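# Stack 96-well plate from nest N1 onto plate in N2

## Task

Lift the 96-well plate out of nest N1 (the left nest as seen from the arms' side of the table) and set it down fully nested on top of the plate already sitting in nest N2 (the right nest), oriented so its A1 well, at the cut-off corner, lies above the lower plate's A1 well. The lower plate has to stay flat in N2. Finish by opening the gripper and moving the hand away from the plates.

## Robot and tools

Robot: two six-joint arms with parallel grippers, named left_arm and right_arm. The names do not tell you which side of any image an arm is on. Base frames in the scene frame: left_arm root at (+0.014, +0.245, 0) m, quat_wxyz (+0.999, 0, 0, -0.034); right_arm root at (-0.014, -0.352, 0) m, quat_wxyz (+1.000, 0, 0, +0.028).

Scene frame: origin on the table surface midway between the arms, +x out over the table, +z up, left_arm on the +y side. Both grippers report poses in this one frame. Each plate has one clipped corner, which marks well A1. N1 is the left nest and N2 the right one when viewed from behind the arms.

execute_actions(actions, pictures). actions holds at most one item, or is empty.
- Empty list: no new command; returns the current state with pictures.
- Motion: {"rows": [[...]], "steps": n}, n from 5 to 15 (default 15), each step 1/30 s. Every row is one list of 14 numbers covering both arms: left_arm waist, shoulder, elbow, wrist pitch, wrist yaw, wrist roll, opening, then the same seven for right_arm. Always send all 14, even if one arm stays still. Joint numbers are absolute target angles in radians, in the same form as the Joint positions line; the opening is an absolute value from -1 (closed) to +1 (fully open). One row is used per step; if rows run out, the last one repeats.
- Wait: {"steps": n} with n up to 300 and no rows; it counts from the previous result, and your reply time is part of it.
- pictures: true adds camera images; otherwise only empty-list calls return them.
Joint ranges (rad): waist -2.880..2.880, shoulder 0.000..3.142, elbow 0.000..3.019, wrist pitch -1.693..1.571, wrist yaw -1.571..1.571, wrist roll -2.094..2.094. A target more than 0.019 beyond a limit and farther out than the last reported angle gets the whole call rejected, and nothing is sent. Real limits may differ by up to 0.019; targets past the real limit are clipped to it, reported as "joint sent to its limit" (possibly about an earlier action). Lack of that line does not prove there is room left.

Motion behaviour: per step, each joint target is held within a lead of its measured angle (waist 0.264, shoulder 0.32, elbow 0.276, wrist pitch 0.33, wrist yaw 0.186, wrist roll 0.522 rad), and if the targets would place the gripper over 70 mm from where it is, all are pulled back toward the current angles. Large moves therefore take several calls. Between calls the arms keep heading to the last row until they settle or a step is HELD. The result is taken 5 steps before the action ends; those 5 steps run while you reply. Very small commanded moves of a few mm may not move the hand.

Result lines: the state line gives, per arm, end_effector_position (m) and end_effector_quat_wxyz; the position is the point between the finger pads, roughly 1 cm behind the tips, and it gets less accurate at long reach. Fingers point along the gripper's +z and close along its y. Joint positions / Joint velocities: per arm, six joints (rad, rad/s) then the pad gap (m, m/s; 0.094 m fully open). grip_measured is the measured opening on the command scale, each gripper with a fixed error up to about 1 mm. "joint command not followed" means a clearance check altered or blocked some joint targets; HELD marks steps where your row was partly or wholly not sent. Joint torques are raw drive outputs with offsets, scale errors, friction and noise, so treat them loosely. MOTOR HOT appears from 85 °C; at 100 °C an OVER-TEMPERATURE FAULT drops that arm.

Gripping: fingers go to the grip_measured value you command (except near ±1). To hold a part, command about 0.03 below the measured opening for a firm grip, less for a lighter one. Pad force tops out around 50-62 N; very thin parts get less.

zoom_image(camera, region): enlarges part of the latest full image of cam_high (672x504), cam_left_wrist (504x504) or cam_right_wrist (504x504). region is [x0, y0, x1, y1] in pixels from the top-left, at most 504x504.

read_manual(section): returns only URDF licence text ("licences"); it does not move anything.

finished_scene(scene): ends the current scene (pass its number) and reports whether the goal holds; it cannot be undone. Replying with no tool call ends everything.

Avoid: dropping the plate from more than a few mm, knocking anything off the table, the arms colliding or pushing on each other, shoving the lower plate out of N2, and holding loads long enough to overheat. Loose objects may occasionally get nudged by outside pushes. Move smoothly and release and withdraw before ending the scene.

Each tool is called after "Call:" as a command line: name --argument value for each argument, lists and objects as JSON in quotes; but a table of rows of numbers goes row by row, as --pt "numbers of a row", without its own name.

## Session

Call:
execute_actions --actions '[]'

Scene clock: 0.00 s of 13200.00 s.
left_arm: end_effector_position=(+0.1964, -0.2795, +0.3466) grip_measured=+1.000 end_effector_quat_wxyz=(+0.164, +0.323, +0.920, -0.152) | right_arm: end_effector_position=(+0.3159, -0.4479, +0.1577) grip_measured=+1.000 end_effector_quat_wxyz=(-0.259, -0.665, +0.699, +0.054)
Joint positions: left_arm=[-1.192  1.523  1.67  -1.272 -0.075 -0.567  0.094] | right_arm=[-0.177  1.552  1.183 -1.635  0.323 -1.569  0.094]
Joint velocities: left_arm=[-0.005 -0.015  0.007 -0.002  0.007  0.007  0.   ] | right_arm=[ 0.005 -0.005 -0.042  0.007  0.022 -0.037  0.   ]
Joint torques (N m, as the arm reports them, + toward a larger angle): no reading

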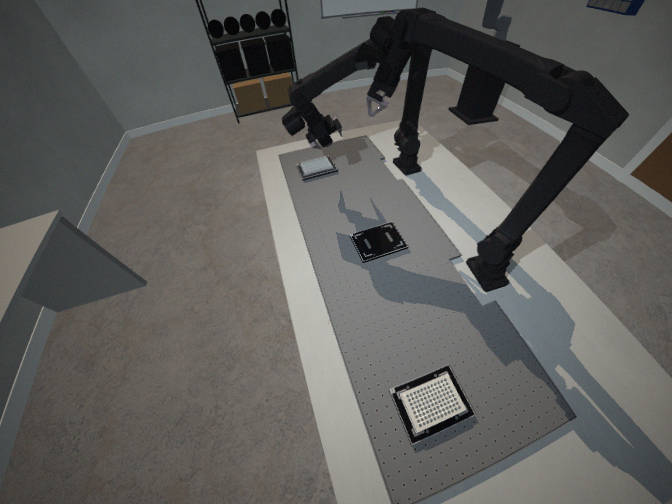

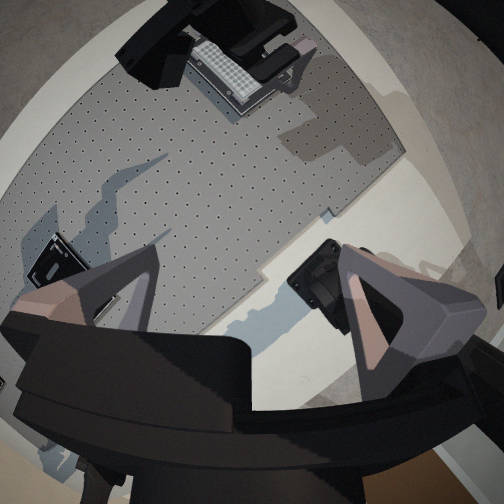

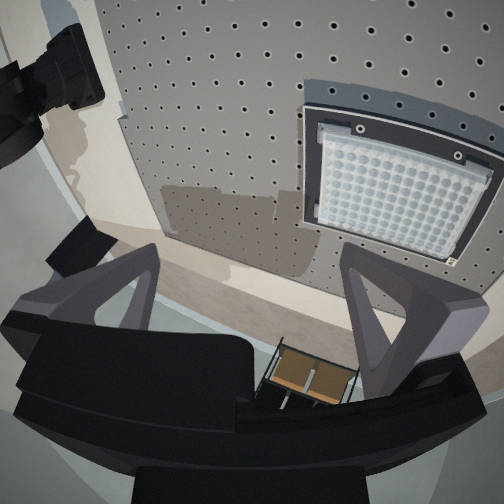

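Call:
zoom_image --camera "cam_high" --region '[370,350,500,450]'

Call:
zoom_image --camera "cam_right_wrist" --region '[290,80,504,280]'

Call:
zoom_image --camera "cam_high" --region '[270,130,470,280]'

Region (370, 350, 500, 450) of cam_high's 672x504 image, scaled by 3.877, with more detail than that image has; it fills the top 388 rows of this view, and the rest is white.

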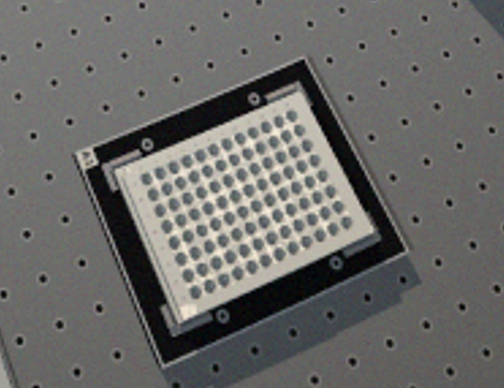

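Region (290, 80, 504, 280) of cam_right_wrist's 504x504 image, scaled by 2.355, with more detail than that image has; it fills the top 471 rows of this view, and the rest is white.

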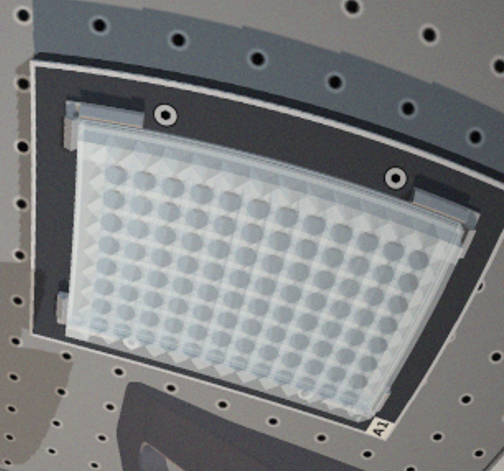

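Region (270, 130, 470, 280) of cam_high's 672x504 image, scaled by 2.520, with more detail than that image has; it fills the top 378 rows of this view, and the rest is white.

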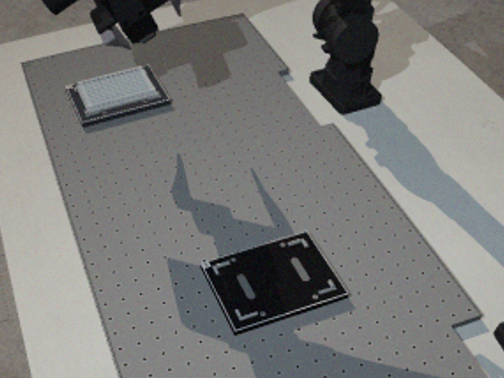

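Call:
execute_actions --actions '[{"rows":[[0.784,1.481,1.4,-1.4,0,0.716,1,-0.433,1.481,1.166,-1.256,0,-0.377,1]]}]'

Call:
execute_actions --actions '[{"rows":[[0.784,1.481,1.166,-1.256,0,0.716,1,-0.433,1.481,1.166,-1.256,0,-0.377,1]]}]'

Call:
execute_actions --actions '[{"steps":40}]' --pictures true

Scene clock: 1.03 s of 13200.00 s.
left_arm: end_effector_position=(+0.2947, -0.1442, +0.2497) grip_measured=+1.000 end_effector_quat_wxyz=(+0.074, +0.402, +0.912, -0.040) | right_arm: end_effector_position=(+0.3621, -0.5262, +0.1358) grip_measured=+1.000 end_effector_quat_wxyz=(-0.022, -0.125, +0.992, +0.008)
Joint positions: left_arm=[-0.881  1.485  1.429 -1.346 -0.007 -0.117  0.094] | right_arm=[-0.484  1.511  1.16  -1.266  0.009 -0.678  0.094]
Joint velocities: left_arm=[ 1.431  0.005 -0.349 -0.149  0.022  1.458  0.   ] | right_arm=[-0.005 -0.083  0.027  0.022  0.037  2.     0.   ]
Joint torques (N m, as the arm reports them, + toward a larger angle): left_arm=[  0.15 -11.11   9.01  -0.45  -0.04   0.17] | right_arm=[  1.18 -14.75   9.51   0.72  -0.44   0.05]
Steps of this call (steps 1 to 21: nothing new was sent; steps 22 to 31: the first 10 steps of this action). Readings (joint positions):
22: left_arm=[-1.185 1.520 1.656 -1.273 -0.059 -0.534] | right_arm=[-0.193 1.546 1.177 -1.587 0.245 -1.506]
23: left_arm=[-1.173 1.508 1.628 -1.278 -0.045 -0.496] | right_arm=[-0.222 1.538 1.166 -1.498 0.156 -1.427]
25: left_arm=[-1.126 1.489 1.561 -1.298 -0.026 -0.415] | right_arm=[-0.315 1.528 1.160 -1.359 0.029 -1.243]
29: left_arm=[-0.976 1.484 1.461 -1.333 -0.010 -0.223] | right_arm=[-0.468 1.516 1.160 -1.269 0.009 -0.842]
31: the state above

Scene clock: 1.53 s of 13200.00 s.
left_arm: end_effector_position=(+0.4256, +0.1845, +0.1558) grip_measured=+1.000 end_effector_quat_wxyz=(-0.010, +0.327, +0.945, +0.001) | right_arm: end_effector_position=(+0.3717, -0.5042, +0.1376) grip_measured=+1.000 end_effector_quat_wxyz=(-0.019, -0.013, +1.000, +0.007)
Joint positions: left_arm=[-0.08   1.48   1.182 -1.292 -0.005  0.519  0.094] | right_arm=[-0.429  1.506  1.16  -1.265  0.002 -0.398  0.094]
Joint velocities: left_arm=[ 1.724  0.073 -0.217  0.085 -0.022  0.725  0.   ] | right_arm=[-0.005 -0.005 -0.027 -0.012  0.007  0.037  0.   ]
Joint torques (N m, as the arm reports them, + toward a larger angle): left_arm=[ -0.31 -10.05   8.08   0.57   0.05   0.2 ] | right_arm=[ -2.57 -14.71   9.58   0.81  -0.15   0.08]
Steps of this call (steps 1 to 5: the last 5 steps of your previous action; steps 6 to 15: the first 10 steps of this action). Readings (joint positions):
6: left_arm=[-0.561 1.484 1.389 -1.347 -0.005 0.205] | right_arm=[-0.437 1.506 1.160 -1.265 0.002 -0.463]
7: left_arm=[-0.509 1.476 1.362 -1.330 -0.005 0.248] | right_arm=[-0.432 1.506 1.160 -1.265 0.002 -0.448]
9: left_arm=[-0.409 1.469 1.301 -1.314 -0.005 0.329] | right_arm=[-0.429 1.506 1.160 -1.265 0.002 -0.427]
13: left_arm=[-0.197 1.475 1.205 -1.297 -0.005 0.467] | right_arm=[-0.429 1.506 1.160 -1.265 0.002 -0.404]
15: the state above

Scene clock: 2.87 s of 13200.00 s.
left_arm: end_effector_position=(+0.3285, +0.5179, +0.1493) grip_measured=+1.000 end_effector_quat_wxyz=(-0.006, -0.007, +1.000, -0.004) | right_arm: end_effector_position=(+0.3717, -0.5042, +0.1376) grip_measured=+1.000 end_effector_quat_wxyz=(-0.019, -0.008, +1.000, +0.007)
Joint positions: left_arm=[ 0.782  1.483  1.168 -1.269 -0.003  0.701  0.094] | right_arm=[-0.429  1.506  1.16  -1.265  0.002 -0.389  0.094]
Joint velocities: left_arm=[-0.005 -0.005 -0.012 -0.007 -0.037 -0.007  0.   ] | right_arm=[-0.005 -0.005  0.002 -0.002  0.007  0.022  0.   ]
Joint torques (N m, as the arm reports them, + toward a larger angle): left_arm=[ -0.46 -10.04   7.37   0.42   0.06   0.21] | right_arm=[ -2.27 -14.52   9.66   0.82  -0.12   0.1 ]
Kept back: nothing.
Steps of this call (steps 1 to 5: the last 5 steps of your previous action; steps 6 to 40: the robot went on to your last target). Readings (joint positions):
1: left_arm=[-0.020 1.482 1.176 -1.289 -0.005 0.541] | right_arm=[-0.429 1.506 1.160 -1.265 0.002 -0.396]
2: left_arm=[0.042 1.483 1.172 -1.286 -0.005 0.560] | right_arm=[-0.429 1.506 1.160 -1.265 0.002 -0.395]
4: left_arm=[0.165 1.483 1.171 -1.282 -0.005 0.591] | right_arm=[-0.429 1.506 1.160 -1.265 0.002 -0.392]
8: left_arm=[0.415 1.483 1.171 -1.276 -0.004 0.633] | right_arm=[-0.429 1.506 1.160 -1.265 0.002 -0.390]
40: the state above

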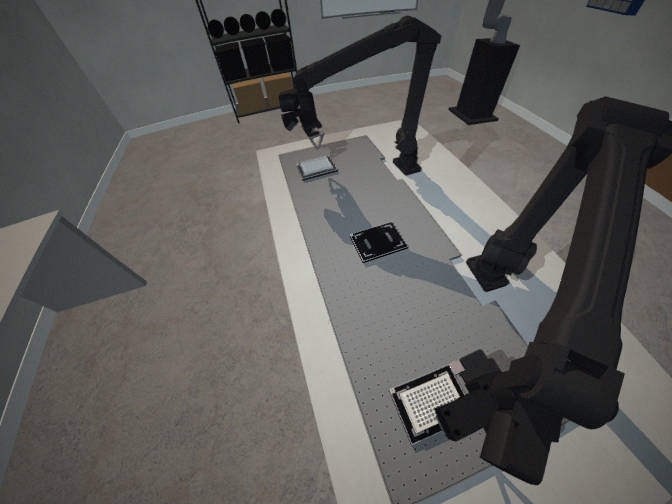

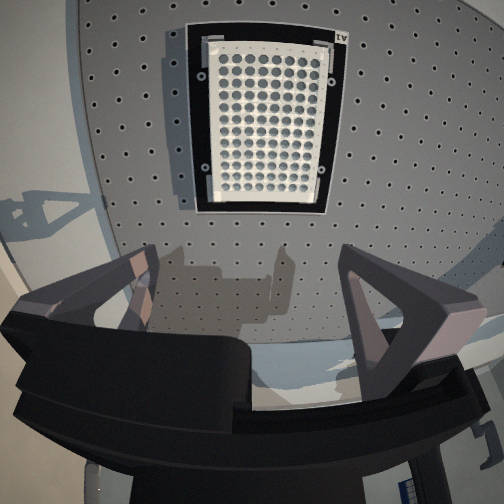

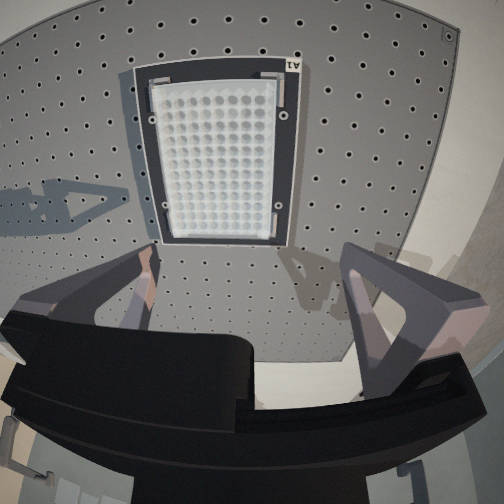

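Call:
zoom_image --camera "cam_left_wrist" --region '[170,15,370,225]'

Call:
zoom_image --camera "cam_right_wrist" --region '[120,50,320,250]'

Region (170, 15, 370, 225) of cam_left_wrist's 504x504 image, scaled by 2.400, with more detail than that image has; it fills the left 480 columns of this view, and the rest is white.

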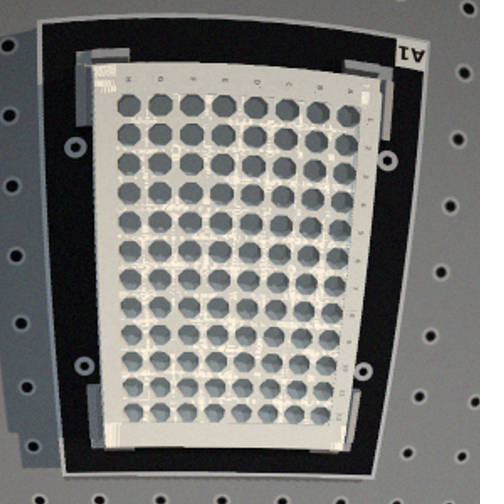

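Region (120, 50, 320, 250) of cam_right_wrist's 504x504 image, scaled by 2.520, with more detail than that image has.

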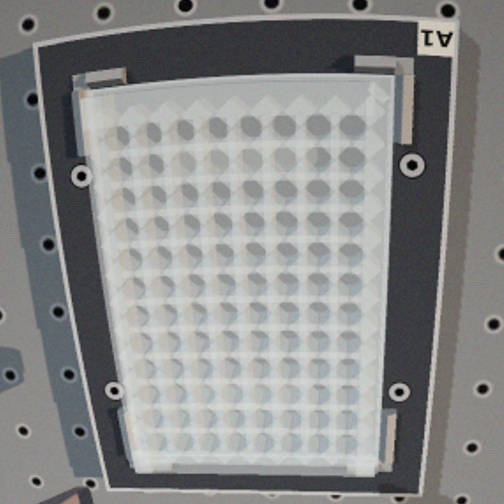

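Call:
execute_actions --actions '[{"rows":[[0.77,1.5,1.155,-1.22,0,0.69,1,-0.42,1.49,1.145,-1.22,0,-0.35,1],[0.76,1.52,1.145,-1.19,0,0.68,1,-0.41,1.5,1.125,-1.19,0,-0.34,1],[0.75,1.54,1.135,-1.16,0,0.67,1,-0.4,1.51,1.105,-1.16,0,-0.33,1],[0.74,1.56,1.125,-1.13,0,0.66,1,-0.39,1.52,1.085,-1.12,0,-0.32,1],[0.725,1.58,1.115,-1.1,0,0.65,1,-0.385,1.53,1.065,-1.09,0,-0.31,1],[0.71,1.6,1.1,-1.06,0,0.64,1,-0.38,1.54,1.045,-1.05,0,-0.31,1],[0.7,1.62,1.09,-1.025,0,0.635,1,-0.376,1.555,1.024,-1.015,0,-0.31,1]]}]'

Call:
execute_actions --actions '[{"steps":20}]' --pictures true

Scene clock: 3.70 s of 13200.00 s.
left_arm: end_effector_position=(+0.3669, +0.5078, +0.0769) grip_measured=+1.000 end_effector_quat_wxyz=(+0.005, +0.011, +1.000, +0.006) | right_arm: end_effector_position=(+0.3767, -0.4838, +0.0779) grip_measured=+1.000 end_effector_quat_wxyz=(+0.007, -0.005, +1.000, -0.004)
Joint positions: left_arm=[ 0.708  1.601  1.098 -1.052 -0.002  0.663  0.094] | right_arm=[-0.379  1.534  1.02  -1.04   0.002 -0.332  0.094]
Joint velocities: left_arm=[-0.269  0.562 -0.212  0.198  0.007 -0.066  0.   ] | right_arm=[ 0.122  0.278 -0.198  0.168  0.007  0.066  0.   ]
Joint torques (N m, as the arm reports them, + toward a larger angle): left_arm=[ -0.06 -12.04   7.31   0.41   0.05  -0.13] | right_arm=[ -3.21 -11.46   9.79   1.    -0.12   0.12]
Steps of this call (steps 1 to 15: the robot went on to your last target; steps 16 to 25: the first 10 steps of this action). Readings (joint positions):
16: left_arm=[0.782 1.483 1.166 -1.263 -0.003 0.701] | right_arm=[-0.429 1.506 1.158 -1.257 0.002 -0.384]
17: left_arm=[0.781 1.484 1.161 -1.248 -0.003 0.700] | right_arm=[-0.428 1.506 1.150 -1.239 0.002 -0.377]
19: left_arm=[0.774 1.492 1.148 -1.201 -0.003 0.693] | right_arm=[-0.422 1.506 1.122 -1.186 0.002 -0.363]
23: left_arm=[0.730 1.558 1.113 -1.079 -0.003 0.670] | right_arm=[-0.391 1.516 1.041 -1.063 0.002 -0.338]
25: the state above

Scene clock: 4.37 s of 13200.00 s.
left_arm: end_effector_position=(+0.3641, +0.4993, +0.0610) grip_measured=+1.000 end_effector_quat_wxyz=(-0.008, +0.011, +1.000, -0.004) | right_arm: end_effector_position=(+0.3765, -0.4819, +0.0676) grip_measured=+1.000 end_effector_quat_wxyz=(+0.002, -0.002, +1.000, -0.002)
Joint positions: left_arm=[ 0.696  1.624  1.079 -1.043 -0.002  0.651  0.094] | right_arm=[-0.374  1.553  1.012 -1.025  0.002 -0.321  0.094]
Joint velocities: left_arm=[-0.015 -0.015  0.007 -0.007 -0.051 -0.007  0.   ] | right_arm=[-0.024 -0.015  0.002  0.017  0.007 -0.007  0.   ]
Joint torques (N m, as the arm reports them, + toward a larger angle): left_arm=[ -0.31 -11.24   7.5    0.58   0.05  -0.11] | right_arm=[ -2.42 -12.4    9.52   0.86  -0.15   0.09]
Kept back: nothing.
Steps of this call (steps 1 to 5: the last 5 steps of your previous action; steps 6 to 20: the robot went on to your last target). Readings (joint positions):
1: left_arm=[0.701 1.618 1.091 -1.048 -0.002 0.660] | right_arm=[-0.376 1.542 1.015 -1.036 0.002 -0.330]
2: left_arm=[0.696 1.630 1.086 -1.046 -0.002 0.659] | right_arm=[-0.374 1.549 1.013 -1.033 0.002 -0.329]
4: left_arm=[0.695 1.639 1.079 -1.045 -0.002 0.656] | right_arm=[-0.374 1.553 1.012 -1.029 0.002 -0.326]
8: left_arm=[0.696 1.631 1.079 -1.043 -0.002 0.653] | right_arm=[-0.374 1.553 1.012 -1.025 0.002 -0.323]
20: the state above

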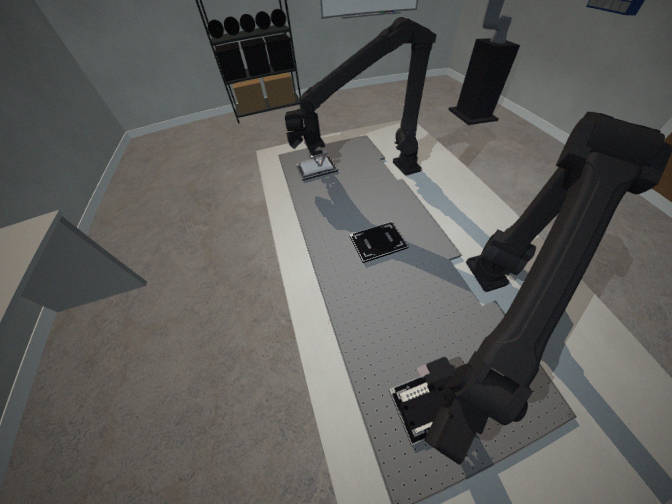

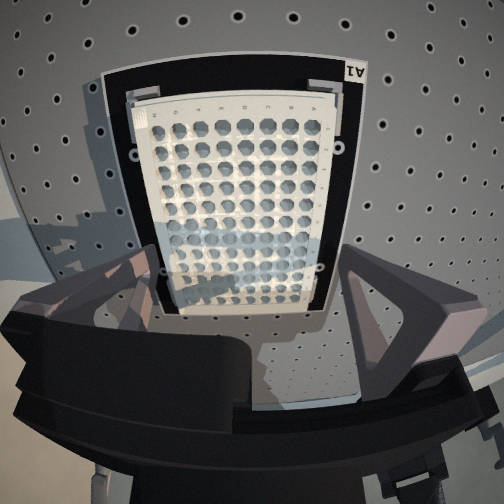

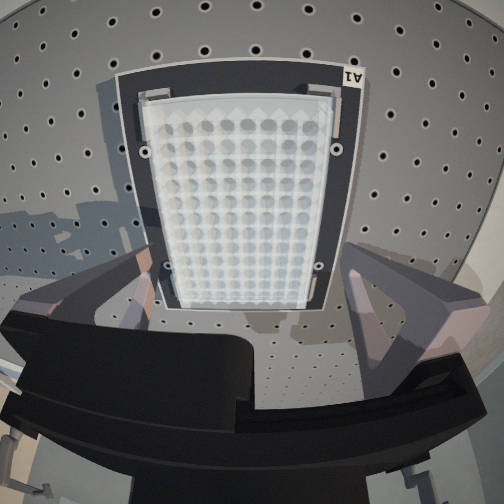

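Call:
execute_actions --actions '[{"rows":[[0.705,1.632,1.088,-0.995,0,0.62,1,-0.376,1.4,1.05,-1.1,0,-0.31,1]]}]'

Call:
execute_actions --actions '[{"steps":10}]' --pictures true

Scene clock: 4.93 s of 13200.00 s.
left_arm: end_effector_position=(+0.3698, +0.5035, +0.0610) grip_measured=+1.000 end_effector_quat_wxyz=(+0.004, +0.004, +1.000, +0.004) | right_arm: end_effector_position=(+0.3690, -0.4795, +0.1343) grip_measured=+1.000 end_effector_quat_wxyz=(+0.053, -0.001, +0.998, -0.019)
Joint positions: left_arm=[ 0.696  1.624  1.079 -1.014 -0.002  0.637  0.094] | right_arm=[-0.374  1.387  1.021 -1.092  0.002 -0.321  0.094]
Joint velocities: left_arm=[-0.015 -0.005  0.002 -0.002 -0.051 -0.051  0.   ] | right_arm=[-0.005 -0.015  0.032  0.002 -0.037  0.022  0.   ]
Joint torques (N m, as the arm reports them, + toward a larger angle): left_arm=[  0.   -10.32   7.45   0.71   0.05  -0.11] | right_arm=[-2.65 -9.62 11.81  0.41 -0.13  0.12]
Steps of this call (steps 1 to 7: the robot went on to your last target; steps 8 to 17: the first 10 steps of this action). Readings (joint positions):
8: left_arm=[0.696 1.624 1.079 -1.038 -0.002 0.648] | right_arm=[-0.374 1.546 1.012 -1.036 0.002 -0.321]
9: left_arm=[0.696 1.624 1.079 -1.030 -0.002 0.645] | right_arm=[-0.374 1.530 1.012 -1.057 0.002 -0.321]
11: left_arm=[0.696 1.624 1.079 -1.018 -0.002 0.642] | right_arm=[-0.374 1.482 1.012 -1.081 0.002 -0.321]
15: left_arm=[0.696 1.624 1.079 -1.014 -0.002 0.638] | right_arm=[-0.374 1.397 1.017 -1.091 0.002 -0.321]
17: the state above

Scene clock: 5.27 s of 13200.00 s.
left_arm: end_effector_position=(+0.3698, +0.5035, +0.0610) grip_measured=+1.000 end_effector_quat_wxyz=(+0.004, +0.003, +1.000, +0.004) | right_arm: end_effector_position=(+0.3688, -0.4794, +0.1341) grip_measured=+1.000 end_effector_quat_wxyz=(+0.053, -0.001, +0.998, -0.019)
Joint positions: left_arm=[ 0.696  1.624  1.079 -1.014 -0.002  0.635  0.094] | right_arm=[-0.374  1.387  1.021 -1.093  0.002 -0.321  0.094]
Joint velocities: left_arm=[-0.005 -0.005 -0.007  0.017  0.007 -0.066  0.   ] | right_arm=[-0.005 -0.015  0.012 -0.002  0.066 -0.037  0.   ]
Joint torques (N m, as the arm reports them, + toward a larger angle): left_arm=[ -0.03 -10.35   7.47   0.69   0.05  -0.11] | right_arm=[-2.19 -9.73 11.95  0.42 -0.14  0.1 ]
Kept back: nothing.
Steps of this call (steps 1 to 5: the last 5 steps of your previous action; steps 6 to 10: the robot went on to your last target). Readings (joint positions):
1: left_arm=[0.696 1.624 1.079 -1.014 -0.002 0.636] | right_arm=[-0.374 1.387 1.021 -1.092 0.002 -0.321]
2: left_arm=[0.696 1.624 1.079 -1.014 -0.002 0.636] | right_arm=[-0.374 1.387 1.021 -1.092 0.002 -0.321]
4: left_arm=[0.696 1.624 1.079 -1.014 -0.002 0.636] | right_arm=[-0.374 1.387 1.021 -1.093 0.002 -0.321]
8: left_arm=[0.696 1.624 1.079 -1.014 -0.002 0.635] | right_arm=[-0.374 1.387 1.021 -1.093 0.002 -0.321]
10: the state above

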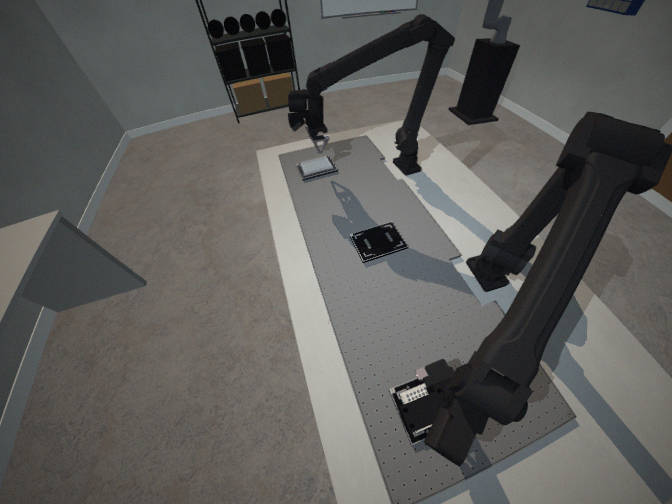

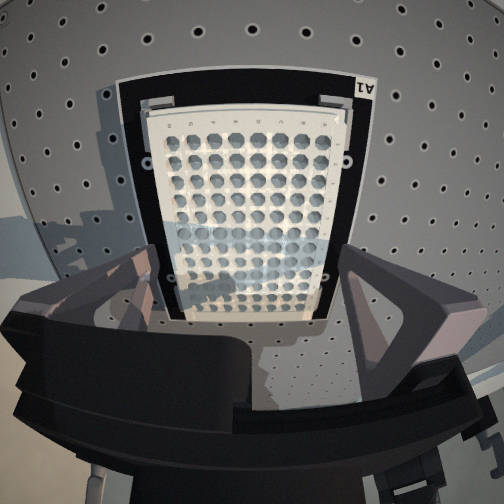

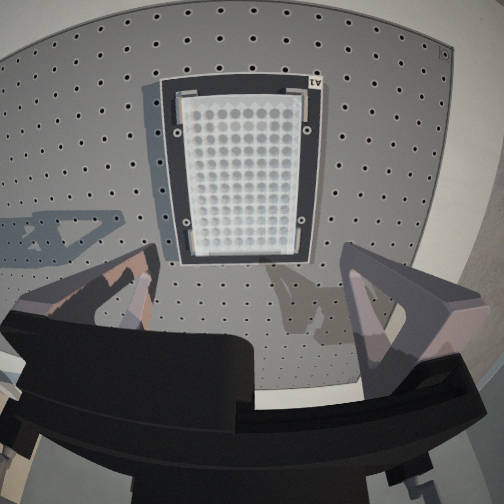

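Call:
execute_actions --actions '[{"rows":[[0.705,1.64,1.075,-0.99,0,0.62,1,-0.376,1.4,1.03,-1.1,0,-0.31,1],[0.705,1.645,1.07,-0.985,0,0.62,1,-0.376,1.4,1.03,-1.1,0,-0.31,1],[0.705,1.65,1.066,-0.978,0,0.62,1,-0.376,1.4,1.03,-1.1,0,-0.31,1],[0.705,1.655,1.062,-0.97,0,0.62,1,-0.376,1.4,1.03,-1.1,0,-0.31,1],[0.705,1.658,1.062,-0.961,0,0.62,1,-0.376,1.4,1.03,-1.1,0,-0.31,1]]}]'

Call:
execute_actions --actions '[{"steps":10}]' --pictures true

Call:
zoom_image --camera "cam_high" --region '[370,340,500,450]'

Scene clock: 5.97 s of 13200.00 s.
left_arm: end_effector_position=(+0.3695, +0.5032, +0.0490) grip_measured=+1.000 end_effector_quat_wxyz=(+0.004, +0.003, +1.000, +0.004) | right_arm: end_effector_position=(+0.3688, -0.4794, +0.1341) grip_measured=+1.000 end_effector_quat_wxyz=(+0.053, -0.001, +0.998, -0.019)
Joint positions: left_arm=[ 0.696  1.641  1.063 -0.981 -0.002  0.635  0.094] | right_arm=[-0.374  1.387  1.021 -1.093  0.002 -0.321  0.094]
Joint velocities: left_arm=[-0.015  0.063 -0.007  0.042 -0.081 -0.037  0.   ] | right_arm=[-0.015 -0.015  0.007 -0.027  0.037 -0.037  0.   ]
Joint torques (N m, as the arm reports them, + toward a larger angle): left_arm=[  0.02 -10.01   6.64   0.72   0.05  -0.11] | right_arm=[-2.18 -9.44 10.14  0.5  -0.14  0.13]
Steps of this call (steps 1 to 11: the robot went on to your last target; steps 12 to 21: the first 10 steps of this action). Readings (joint positions):
12: left_arm=[0.696 1.624 1.079 -1.013 -0.002 0.635] | right_arm=[-0.374 1.387 1.021 -1.093 0.002 -0.321]
13: left_arm=[0.696 1.624 1.078 -1.010 -0.002 0.635] | right_arm=[-0.374 1.387 1.021 -1.093 0.002 -0.321]
15: left_arm=[0.696 1.625 1.073 -1.000 -0.002 0.635] | right_arm=[-0.374 1.387 1.021 -1.093 0.002 -0.321]
19: left_arm=[0.696 1.636 1.065 -0.983 -0.002 0.635] | right_arm=[-0.374 1.387 1.021 -1.093 0.002 -0.321]
21: the state above

Scene clock: 6.30 s of 13200.00 s.
left_arm: end_effector_position=(+0.3691, +0.5030, +0.0478) grip_measured=+1.000 end_effector_quat_wxyz=(+0.003, +0.003, +1.000, +0.004) | right_arm: end_effector_position=(+0.3688, -0.4794, +0.1341) grip_measured=+1.000 end_effector_quat_wxyz=(+0.053, -0.001, +0.998, -0.019)
Joint positions: left_arm=[ 0.696  1.643  1.062 -0.981 -0.002  0.635  0.094] | right_arm=[-0.374  1.387  1.021 -1.093  0.002 -0.321  0.094]
Joint velocities: left_arm=[-0.005 -0.005 -0.007  0.017 -0.022  0.007  0.   ] | right_arm=[ 0.005 -0.005 -0.007 -0.012  0.007  0.051  0.   ]
Joint torques (N m, as the arm reports them, + toward a larger angle): left_arm=[  0.   -10.03   6.61   0.7    0.05  -0.11] | right_arm=[-2.18 -9.53 10.04  0.35 -0.13  0.13]
Kept back: nothing.
Steps of this call (steps 1 to 5: the last 5 steps of your previous action; steps 6 to 10: the robot went on to your last target). Readings (joint positions):
1: left_arm=[0.696 1.642 1.063 -0.981 -0.002 0.635] | right_arm=[-0.374 1.387 1.021 -1.093 0.002 -0.321]
2: left_arm=[0.696 1.643 1.062 -0.981 -0.002 0.635] | right_arm=[-0.374 1.387 1.021 -1.093 0.002 -0.321]
4: left_arm=[0.696 1.643 1.062 -0.981 -0.002 0.635] | right_arm=[-0.374 1.387 1.021 -1.093 0.002 -0.321]
8: left_arm=[0.696 1.643 1.062 -0.981 -0.002 0.635] | right_arm=[-0.374 1.387 1.021 -1.093 0.002 -0.321]
10: the state above

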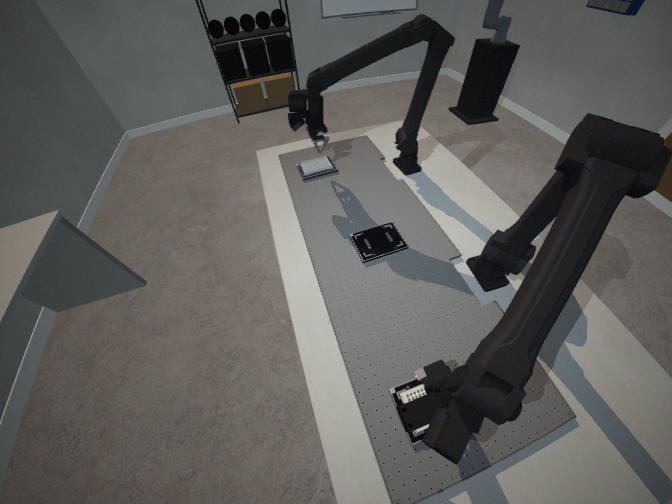

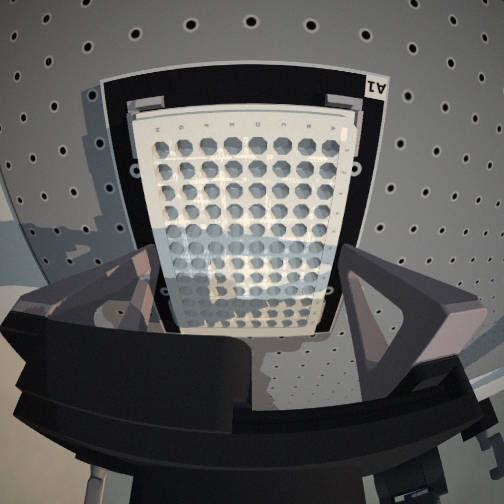

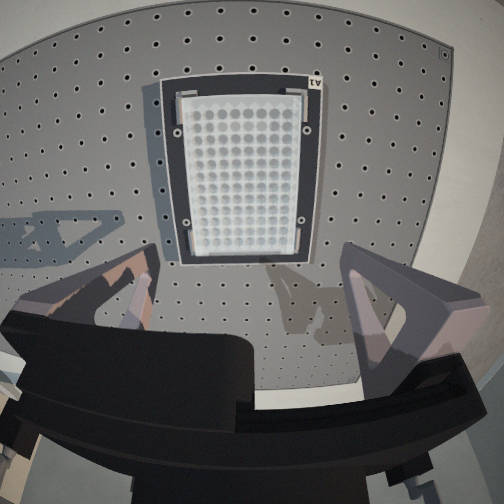

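Region (370, 340, 500, 450) of cam_high's 672x504 image, scaled by 3.877, with more detail than that image has; it fills the top 426 rows of this view, and the rest is white.

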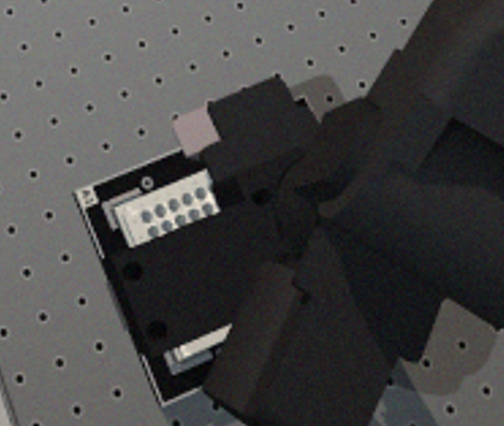

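Call:
execute_actions --actions '[{"rows":[[0.712,1.665,1.058,-0.95,0,0.62,1,-0.376,1.4,1.03,-1.1,0,-0.31,1],[0.712,1.672,1.053,-0.945,0,0.62,1,-0.376,1.4,1.03,-1.1,0,-0.31,1],[0.712,1.675,1.053,-0.937,0,0.62,1,-0.376,1.4,1.03,-1.1,0,-0.31,1]]}]'

Call:
execute_actions --actions '[{"steps":8}]' --pictures true

Scene clock: 6.83 s of 13200.00 s.
left_arm: end_effector_position=(+0.3698, +0.5066, +0.0433) grip_measured=+1.000 end_effector_quat_wxyz=(+0.008, -0.000, +1.000, +0.006) | right_arm: end_effector_position=(+0.3688, -0.4794, +0.1341) grip_measured=+1.000 end_effector_quat_wxyz=(+0.053, -0.001, +0.998, -0.019)
Joint positions: left_arm=[ 0.703  1.65   1.057 -0.958  0.001  0.635  0.094] | right_arm=[-0.374  1.387  1.021 -1.093  0.002 -0.321  0.094]
Joint velocities: left_arm=[-0.015  0.005  0.007  0.007  0.051 -0.066  0.   ] | right_arm=[-0.005 -0.015  0.007  0.012 -0.022 -0.022  0.   ]
Joint torques (N m, as the arm reports them, + toward a larger angle): left_arm=[-0.13 -9.4   6.3   0.78 -0.08 -0.11] | right_arm=[-2.26 -9.66 10.01  0.44 -0.12  0.12]
Steps of this call (steps 1 to 6: the robot went on to your last target; steps 7 to 16: the first 10 steps of this action). Readings (joint positions):
7: left_arm=[0.696 1.643 1.062 -0.979 -0.002 0.635] | right_arm=[-0.374 1.387 1.021 -1.093 0.002 -0.321]
8: left_arm=[0.697 1.644 1.061 -0.974 -0.002 0.635] | right_arm=[-0.374 1.387 1.021 -1.093 0.002 -0.321]
10: left_arm=[0.699 1.647 1.058 -0.963 -0.002 0.635] | right_arm=[-0.374 1.387 1.021 -1.093 0.002 -0.321]
14: left_arm=[0.703 1.650 1.057 -0.958 0.001 0.635] | right_arm=[-0.374 1.387 1.021 -1.093 0.002 -0.321]
16: the state above

Scene clock: 7.10 s of 13200.00 s.
left_arm: end_effector_position=(+0.3698, +0.5066, +0.0433) grip_measured=+1.000 end_effector_quat_wxyz=(+0.008, -0.000, +1.000, +0.006) | right_arm: end_effector_position=(+0.3688, -0.4794, +0.1341) grip_measured=+1.000 end_effector_quat_wxyz=(+0.053, -0.001, +0.998, -0.019)
Joint positions: left_arm=[ 0.703  1.65   1.057 -0.958  0.001  0.635  0.094] | right_arm=[-0.374  1.387  1.021 -1.093  0.002 -0.321  0.094]
Joint velocities: left_arm=[-0.024 -0.005  0.002 -0.002  0.037 -0.007  0.   ] | right_arm=[-0.015 -0.005 -0.002 -0.012  0.007 -0.066  0.   ]
Joint torques (N m, as the arm reports them, + toward a larger angle): left_arm=[ 0.03 -9.37  6.29  0.77 -0.07 -0.11] | right_arm=[-1.91 -9.71 10.17  0.47 -0.14  0.08]
Kept back: nothing.
Steps of this call (steps 1 to 5: the last 5 steps of your previous action; steps 6 to 8: the robot went on to your last target). Readings (joint positions):
1: left_arm=[0.703 1.650 1.057 -0.958 0.001 0.635] | right_arm=[-0.374 1.387 1.021 -1.093 0.002 -0.321]
2: left_arm=[0.703 1.650 1.057 -0.958 0.001 0.635] | right_arm=[-0.374 1.387 1.021 -1.093 0.002 -0.321]
4: left_arm=[0.703 1.650 1.057 -0.958 0.001 0.635] | right_arm=[-0.374 1.387 1.021 -1.093 0.002 -0.321]
8: the state above

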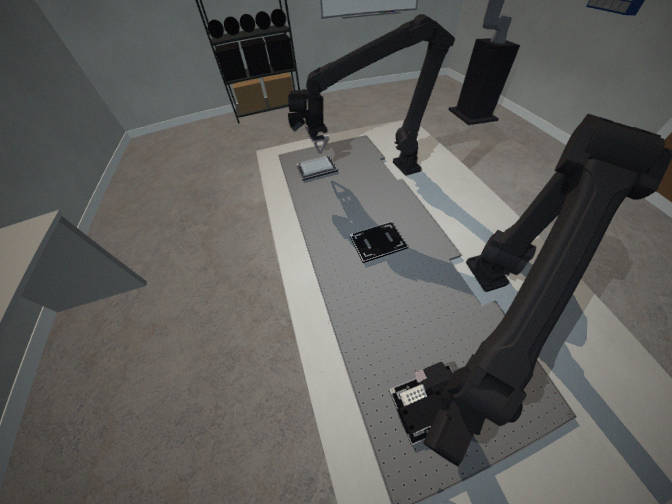

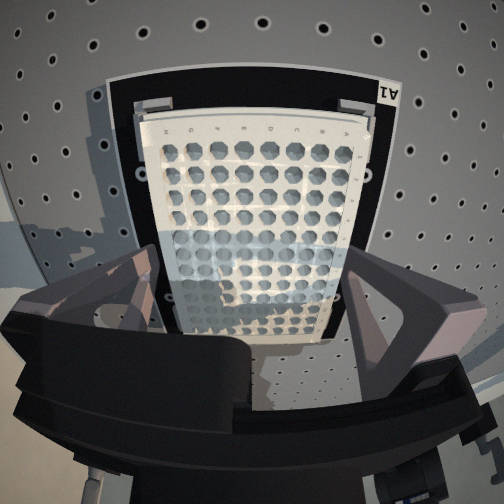

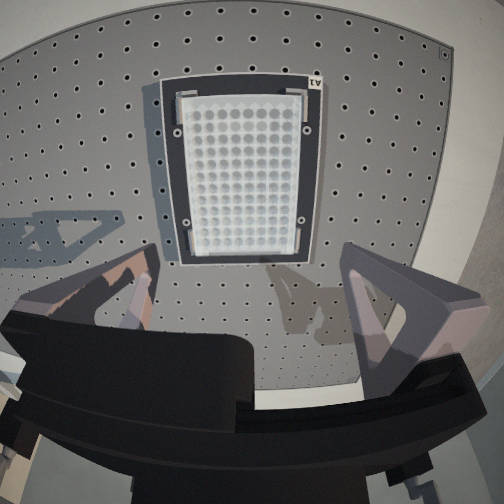

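Call:
execute_actions --actions '[{"rows":[[0.703,1.645,1.062,-0.99,0,0.64,1,-0.376,1.4,1.03,-1.1,0,-0.31,1]]}]' --pictures true

Call:
zoom_image --camera "cam_left_wrist" --region '[110,180,390,350]'

Scene clock: 7.57 s of 13200.00 s.
left_arm: end_effector_position=(+0.3675, +0.5049, +0.0439) grip_measured=+1.000 end_effector_quat_wxyz=(+0.004, -0.000, +1.000, +0.002) | right_arm: end_effector_position=(+0.3688, -0.4794, +0.1341) grip_measured=+1.000 end_effector_quat_wxyz=(+0.053, -0.001, +0.998, -0.019)
Joint positions: left_arm=[ 0.703  1.649  1.057 -0.97   0.001  0.635  0.094] | right_arm=[-0.374  1.387  1.021 -1.093  0.002 -0.321  0.094]
Joint velocities: left_arm=[-0.005 -0.015 -0.007 -0.007 -0.051  0.022  0.   ] | right_arm=[-0.005  0.005 -0.007 -0.007 -0.037 -0.022  0.   ]
Joint torques (N m, as the arm reports them, + toward a larger angle): left_arm=[ -0.61 -11.34   6.92  -0.79  -0.07   0.11] | right_arm=[-1.98 -9.2  10.07  0.4  -0.16  0.11]
Steps of this call (steps 1 to 4: the robot went on to your last target; steps 5 to 14: the first 10 steps of this action). Readings (joint positions):
5: left_arm=[0.703 1.650 1.057 -0.960 0.001 0.635] | right_arm=[-0.374 1.387 1.021 -1.093 0.002 -0.321]
6: left_arm=[0.703 1.649 1.057 -0.964 0.001 0.635] | right_arm=[-0.374 1.387 1.021 -1.093 0.002 -0.321]
8: left_arm=[0.703 1.649 1.057 -0.969 0.001 0.635] | right_arm=[-0.374 1.387 1.021 -1.093 0.002 -0.321]
12: left_arm=[0.703 1.649 1.057 -0.970 0.001 0.635] | right_arm=[-0.374 1.387 1.021 -1.093 0.002 -0.321]
14: the state above

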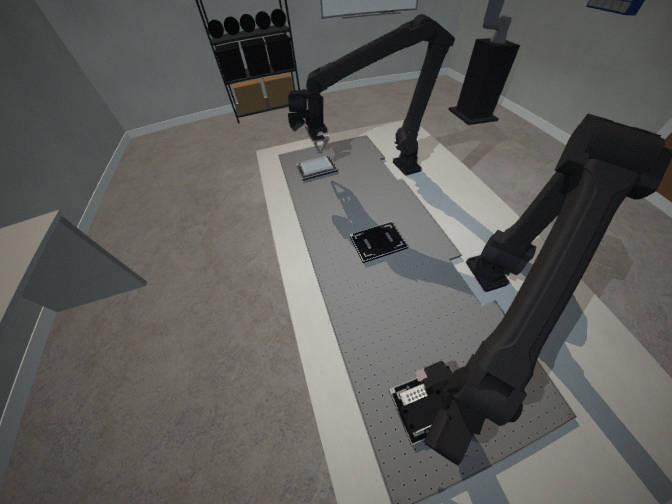

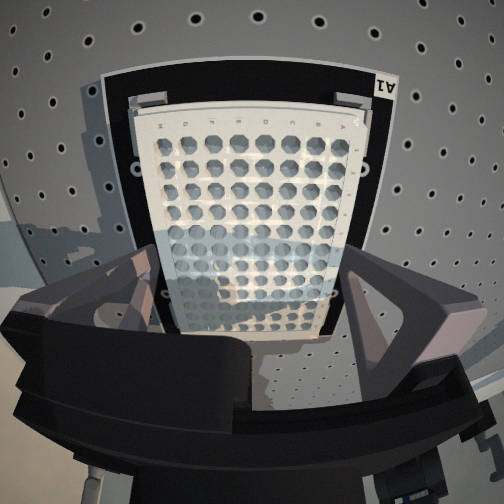

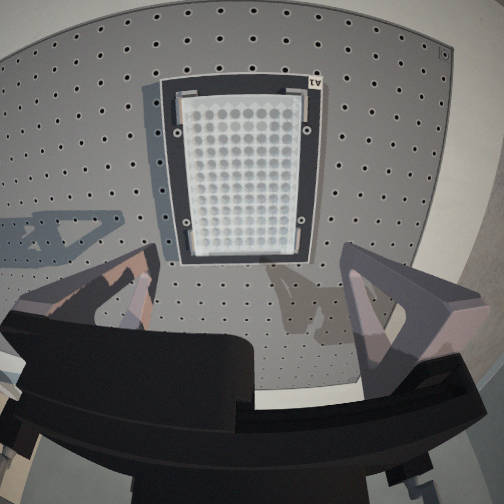

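Region (110, 180, 390, 350) of cam_left_wrist's 504x504 image, scaled by 1.800, with more detail than that image has; it fills the top 306 rows of this view, and the rest is white.

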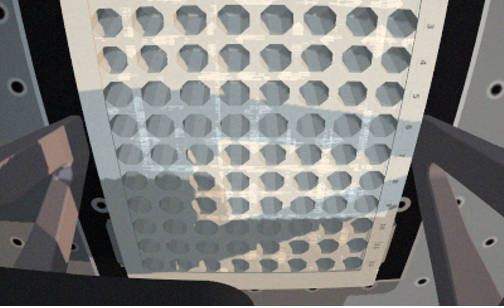

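Call:
execute_actions --actions '[{"rows":[[0.703,1.633,1.062,-1.003,0,0.64,1,-0.376,1.4,1.03,-1.1,0,-0.31,1]]}]'

Call:
execute_actions --actions '[{"rows":[[0.703,1.64,1.062,-0.99,0,0.64,0.9,-0.376,1.4,1.03,-1.1,0,-0.31,1],[0.703,1.64,1.062,-0.99,0,0.64,0.84,-0.376,1.4,1.03,-1.1,0,-0.31,1],[0.703,1.64,1.062,-0.99,0,0.64,0.8,-0.376,1.4,1.03,-1.1,0,-0.31,1],[0.703,1.64,1.062,-0.99,0,0.64,0.76,-0.376,1.4,1.03,-1.1,0,-0.31,1],[0.703,1.64,1.062,-0.99,0,0.64,0.71,-0.376,1.4,1.03,-1.1,0,-0.31,1]]}]' --pictures true

Scene clock: 8.13 s of 13200.00 s.
left_arm: end_effector_position=(+0.3652, +0.5032, +0.0478) grip_measured=+1.000 end_effector_quat_wxyz=(+0.002, -0.000, +1.000, +0.001) | right_arm: end_effector_position=(+0.3688, -0.4794, +0.1341) grip_measured=+1.000 end_effector_quat_wxyz=(+0.053, -0.001, +0.998, -0.019)
Joint positions: left_arm=[ 0.703  1.639  1.057 -0.985  0.001  0.635  0.094] | right_arm=[-0.374  1.387  1.021 -1.093  0.002 -0.321  0.094]
Joint velocities: left_arm=[ 0.015 -0.005 -0.012  0.002 -0.007 -0.022  0.   ] | right_arm=[-0.005 -0.005  0.002 -0.012  0.022 -0.037  0.   ]
Joint torques (N m, as the arm reports them, + toward a larger angle): left_arm=[ -0.71 -11.43   6.9   -0.75  -0.08   0.11] | right_arm=[-2.53 -9.77 10.07  0.33 -0.13  0.14]
Steps of this call (steps 1 to 5: the last 5 steps of your previous action; steps 6 to 7: the robot went on to your last target; steps 8 to 17: the first 10 steps of this action). Readings (joint positions):
8: left_arm=[0.703 1.648 1.057 -0.973 0.001 0.635] | right_arm=[-0.374 1.387 1.021 -1.093 0.002 -0.321]
9: left_arm=[0.703 1.647 1.057 -0.977 0.001 0.635] | right_arm=[-0.374 1.387 1.021 -1.093 0.002 -0.321]
11: left_arm=[0.703 1.644 1.057 -0.983 0.001 0.635] | right_arm=[-0.374 1.387 1.021 -1.093 0.002 -0.321]
15: left_arm=[0.703 1.640 1.057 -0.985 0.001 0.635] | right_arm=[-0.374 1.387 1.021 -1.093 0.002 -0.321]
17: the state above

Scene clock: 8.63 s of 13200.00 s.
left_arm: end_effector_position=(+0.3649, +0.5036, +0.0478) grip_measured=+0.740 end_effector_quat_wxyz=(+0.001, -0.000, +1.000, +0.002) | right_arm: end_effector_position=(+0.3688, -0.4794, +0.1341) grip_measured=+1.000 end_effector_quat_wxyz=(+0.053, -0.001, +0.998, -0.019)
Joint positions: left_arm=[ 0.703  1.639  1.057 -0.985 -0.002  0.635  0.082] | right_arm=[-0.374  1.387  1.021 -1.093  0.002 -0.321  0.094]
Joint velocities: left_arm=[-0.005 -0.005 -0.007  0.007 -0.007 -0.037 -0.001] | right_arm=[-0.005 -0.005  0.007 -0.002  0.022  0.095  0.   ]
Joint torques (N m, as the arm reports them, + toward a larger angle): left_arm=[ -0.87 -10.9    6.96  -0.23   0.05   0.1 ] | right_arm=[-2.48 -9.74 10.02  0.46 -0.14  0.13]
Steps of this call (steps 1 to 5: the last 5 steps of your previous action; steps 6 to 15: the first 10 steps of this action). Readings (joint positions):
6: left_arm=[0.703 1.639 1.057 -0.985 0.001 0.635] | right_arm=[-0.374 1.387 1.021 -1.093 0.002 -0.321]
7: left_arm=[0.703 1.639 1.057 -0.985 0.001 0.635] | right_arm=[-0.374 1.387 1.021 -1.093 0.002 -0.321]
9: left_arm=[0.703 1.639 1.057 -0.985 -0.002 0.635] | right_arm=[-0.374 1.387 1.021 -1.093 0.002 -0.321]
13: left_arm=[0.703 1.639 1.057 -0.985 -0.002 0.635] | right_arm=[-0.374 1.387 1.021 -1.093 0.002 -0.321]
15: the state above

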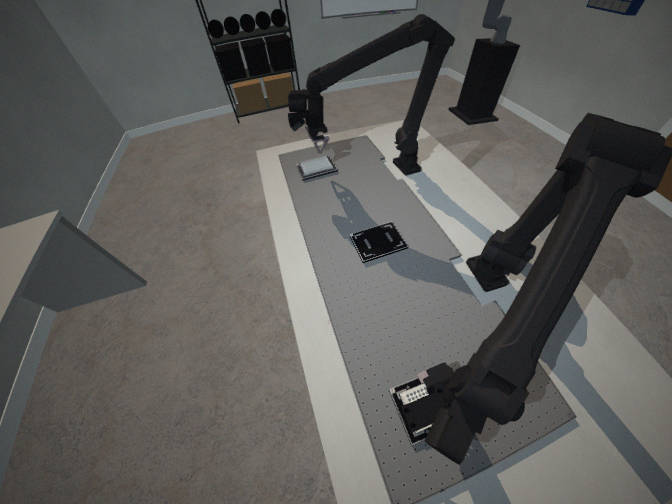

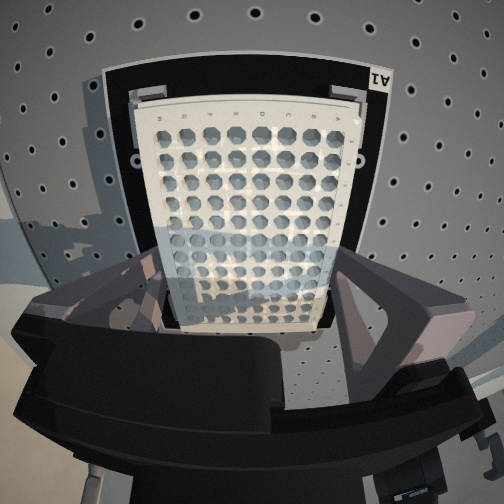

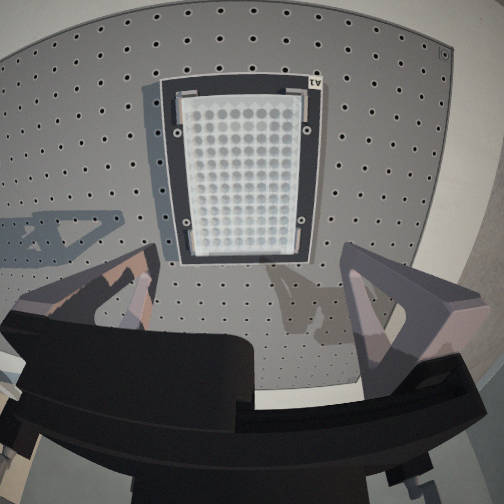

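Call:
execute_actions --actions '[{"rows":[[0.703,1.628,1.075,-1.005,0,0.64,0.69,-0.42,1.4,1.03,-1.1,0,-0.31,1],[0.703,1.622,1.08,-1.01,0,0.64,0.69,-0.46,1.4,1.03,-1.1,0,-0.31,1],[0.703,1.616,1.085,-1.02,0,0.64,0.69,-0.5,1.4,1.03,-1.1,0,-0.31,1],[0.703,1.61,1.09,-1.03,0,0.64,0.69,-0.55,1.4,1.03,-1.1,0,-0.31,1],[0.703,1.604,1.096,-1.04,0,0.64,0.69,-0.6,1.4,1.03,-1.1,0,-0.31,1],[0.703,1.598,1.102,-1.052,0,0.64,0.69,-0.65,1.4,1.03,-1.1,0,-0.31,1],[0.703,1.592,1.108,-1.064,0,0.64,0.69,-0.7,1.4,1.03,-1.1,0,-0.31,1],[0.703,1.586,1.114,-1.076,0,0.64,0.69,-0.75,1.4,1.03,-1.1,0,-0.31,1],[0.703,1.58,1.12,-1.09,0,0.64,0.69,-0.8,1.4,1.03,-1.1,0,-0.31,1],[0.703,1.57,1.13,-1.11,0,0.64,0.69,-0.8,1.4,1.03,-1.1,0,-0.31,1],[0.703,1.56,1.14,-1.14,0,0.64,0.69,-0.8,1.4,1.03,-1.1,0,-0.31,1]]}]' --pictures true

Scene clock: 9.30 s of 13200.00 s.
left_arm: end_effector_position=(+0.3573, +0.4980, +0.0686) grip_measured=+0.740 end_effector_quat_wxyz=(-0.009, -0.000, +1.000, -0.005) | right_arm: end_effector_position=(+0.2970, -0.6093, +0.1341) grip_measured=+1.000 end_effector_quat_wxyz=(+0.049, +0.183, +0.982, -0.027)
Joint positions: left_arm=[ 0.703  1.601  1.073 -1.063 -0.002  0.635  0.082] | right_arm=[-0.746  1.387  1.021 -1.093 -0.001 -0.321  0.094]
Joint velocities: left_arm=[-0.005 -0.23   0.183 -0.457  0.022  0.007 -0.   ] | right_arm=[-1.656 -0.015 -0.012 -0.022  0.095  0.051  0.   ]
Joint torques (N m, as the arm reports them, + toward a larger angle): left_arm=[ -0.6  -11.92  10.14  -0.6    0.05   0.11] | right_arm=[ 0.95 -9.47 10.02  0.37 -0.15  0.07]
Steps of this call (steps 1 to 5: the last 5 steps of your previous action; steps 6 to 10: the robot went on to your last target; steps 11 to 20: the first 10 steps of this action). Readings (joint positions):
11: left_arm=[0.703 1.639 1.057 -0.985 -0.002 0.635] | right_arm=[-0.377 1.387 1.021 -1.093 0.001 -0.321]
12: left_arm=[0.703 1.639 1.057 -0.985 -0.002 0.635] | right_arm=[-0.385 1.387 1.021 -1.093 -0.001 -0.321]
14: left_arm=[0.703 1.636 1.058 -0.989 -0.002 0.635] | right_arm=[-0.430 1.387 1.021 -1.093 -0.003 -0.321]
18: left_arm=[0.703 1.615 1.064 -1.035 -0.002 0.635] | right_arm=[-0.627 1.387 1.021 -1.093 -0.003 -0.321]
20: the state above

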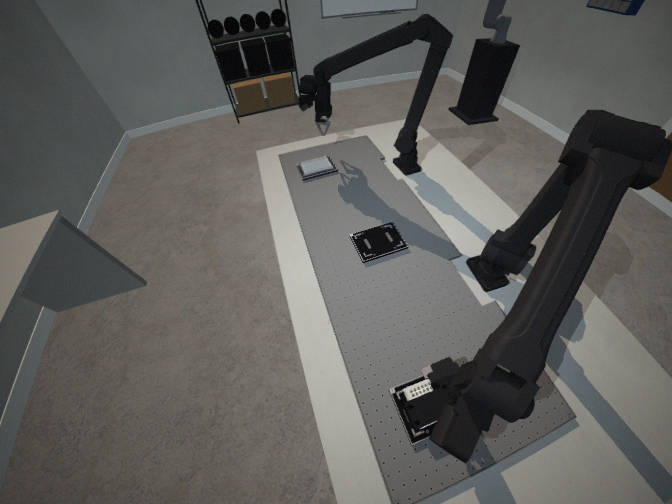

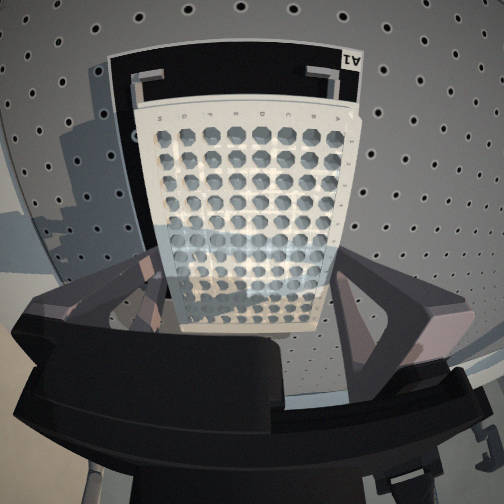

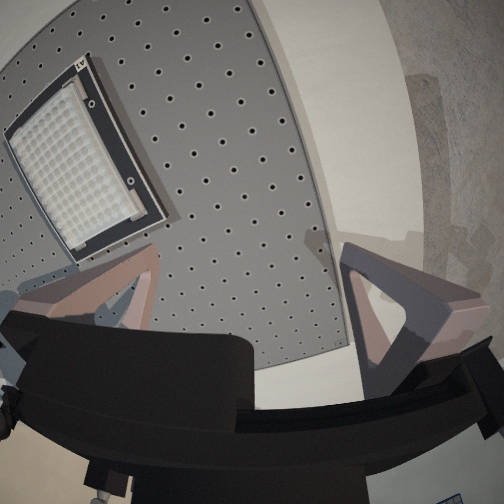

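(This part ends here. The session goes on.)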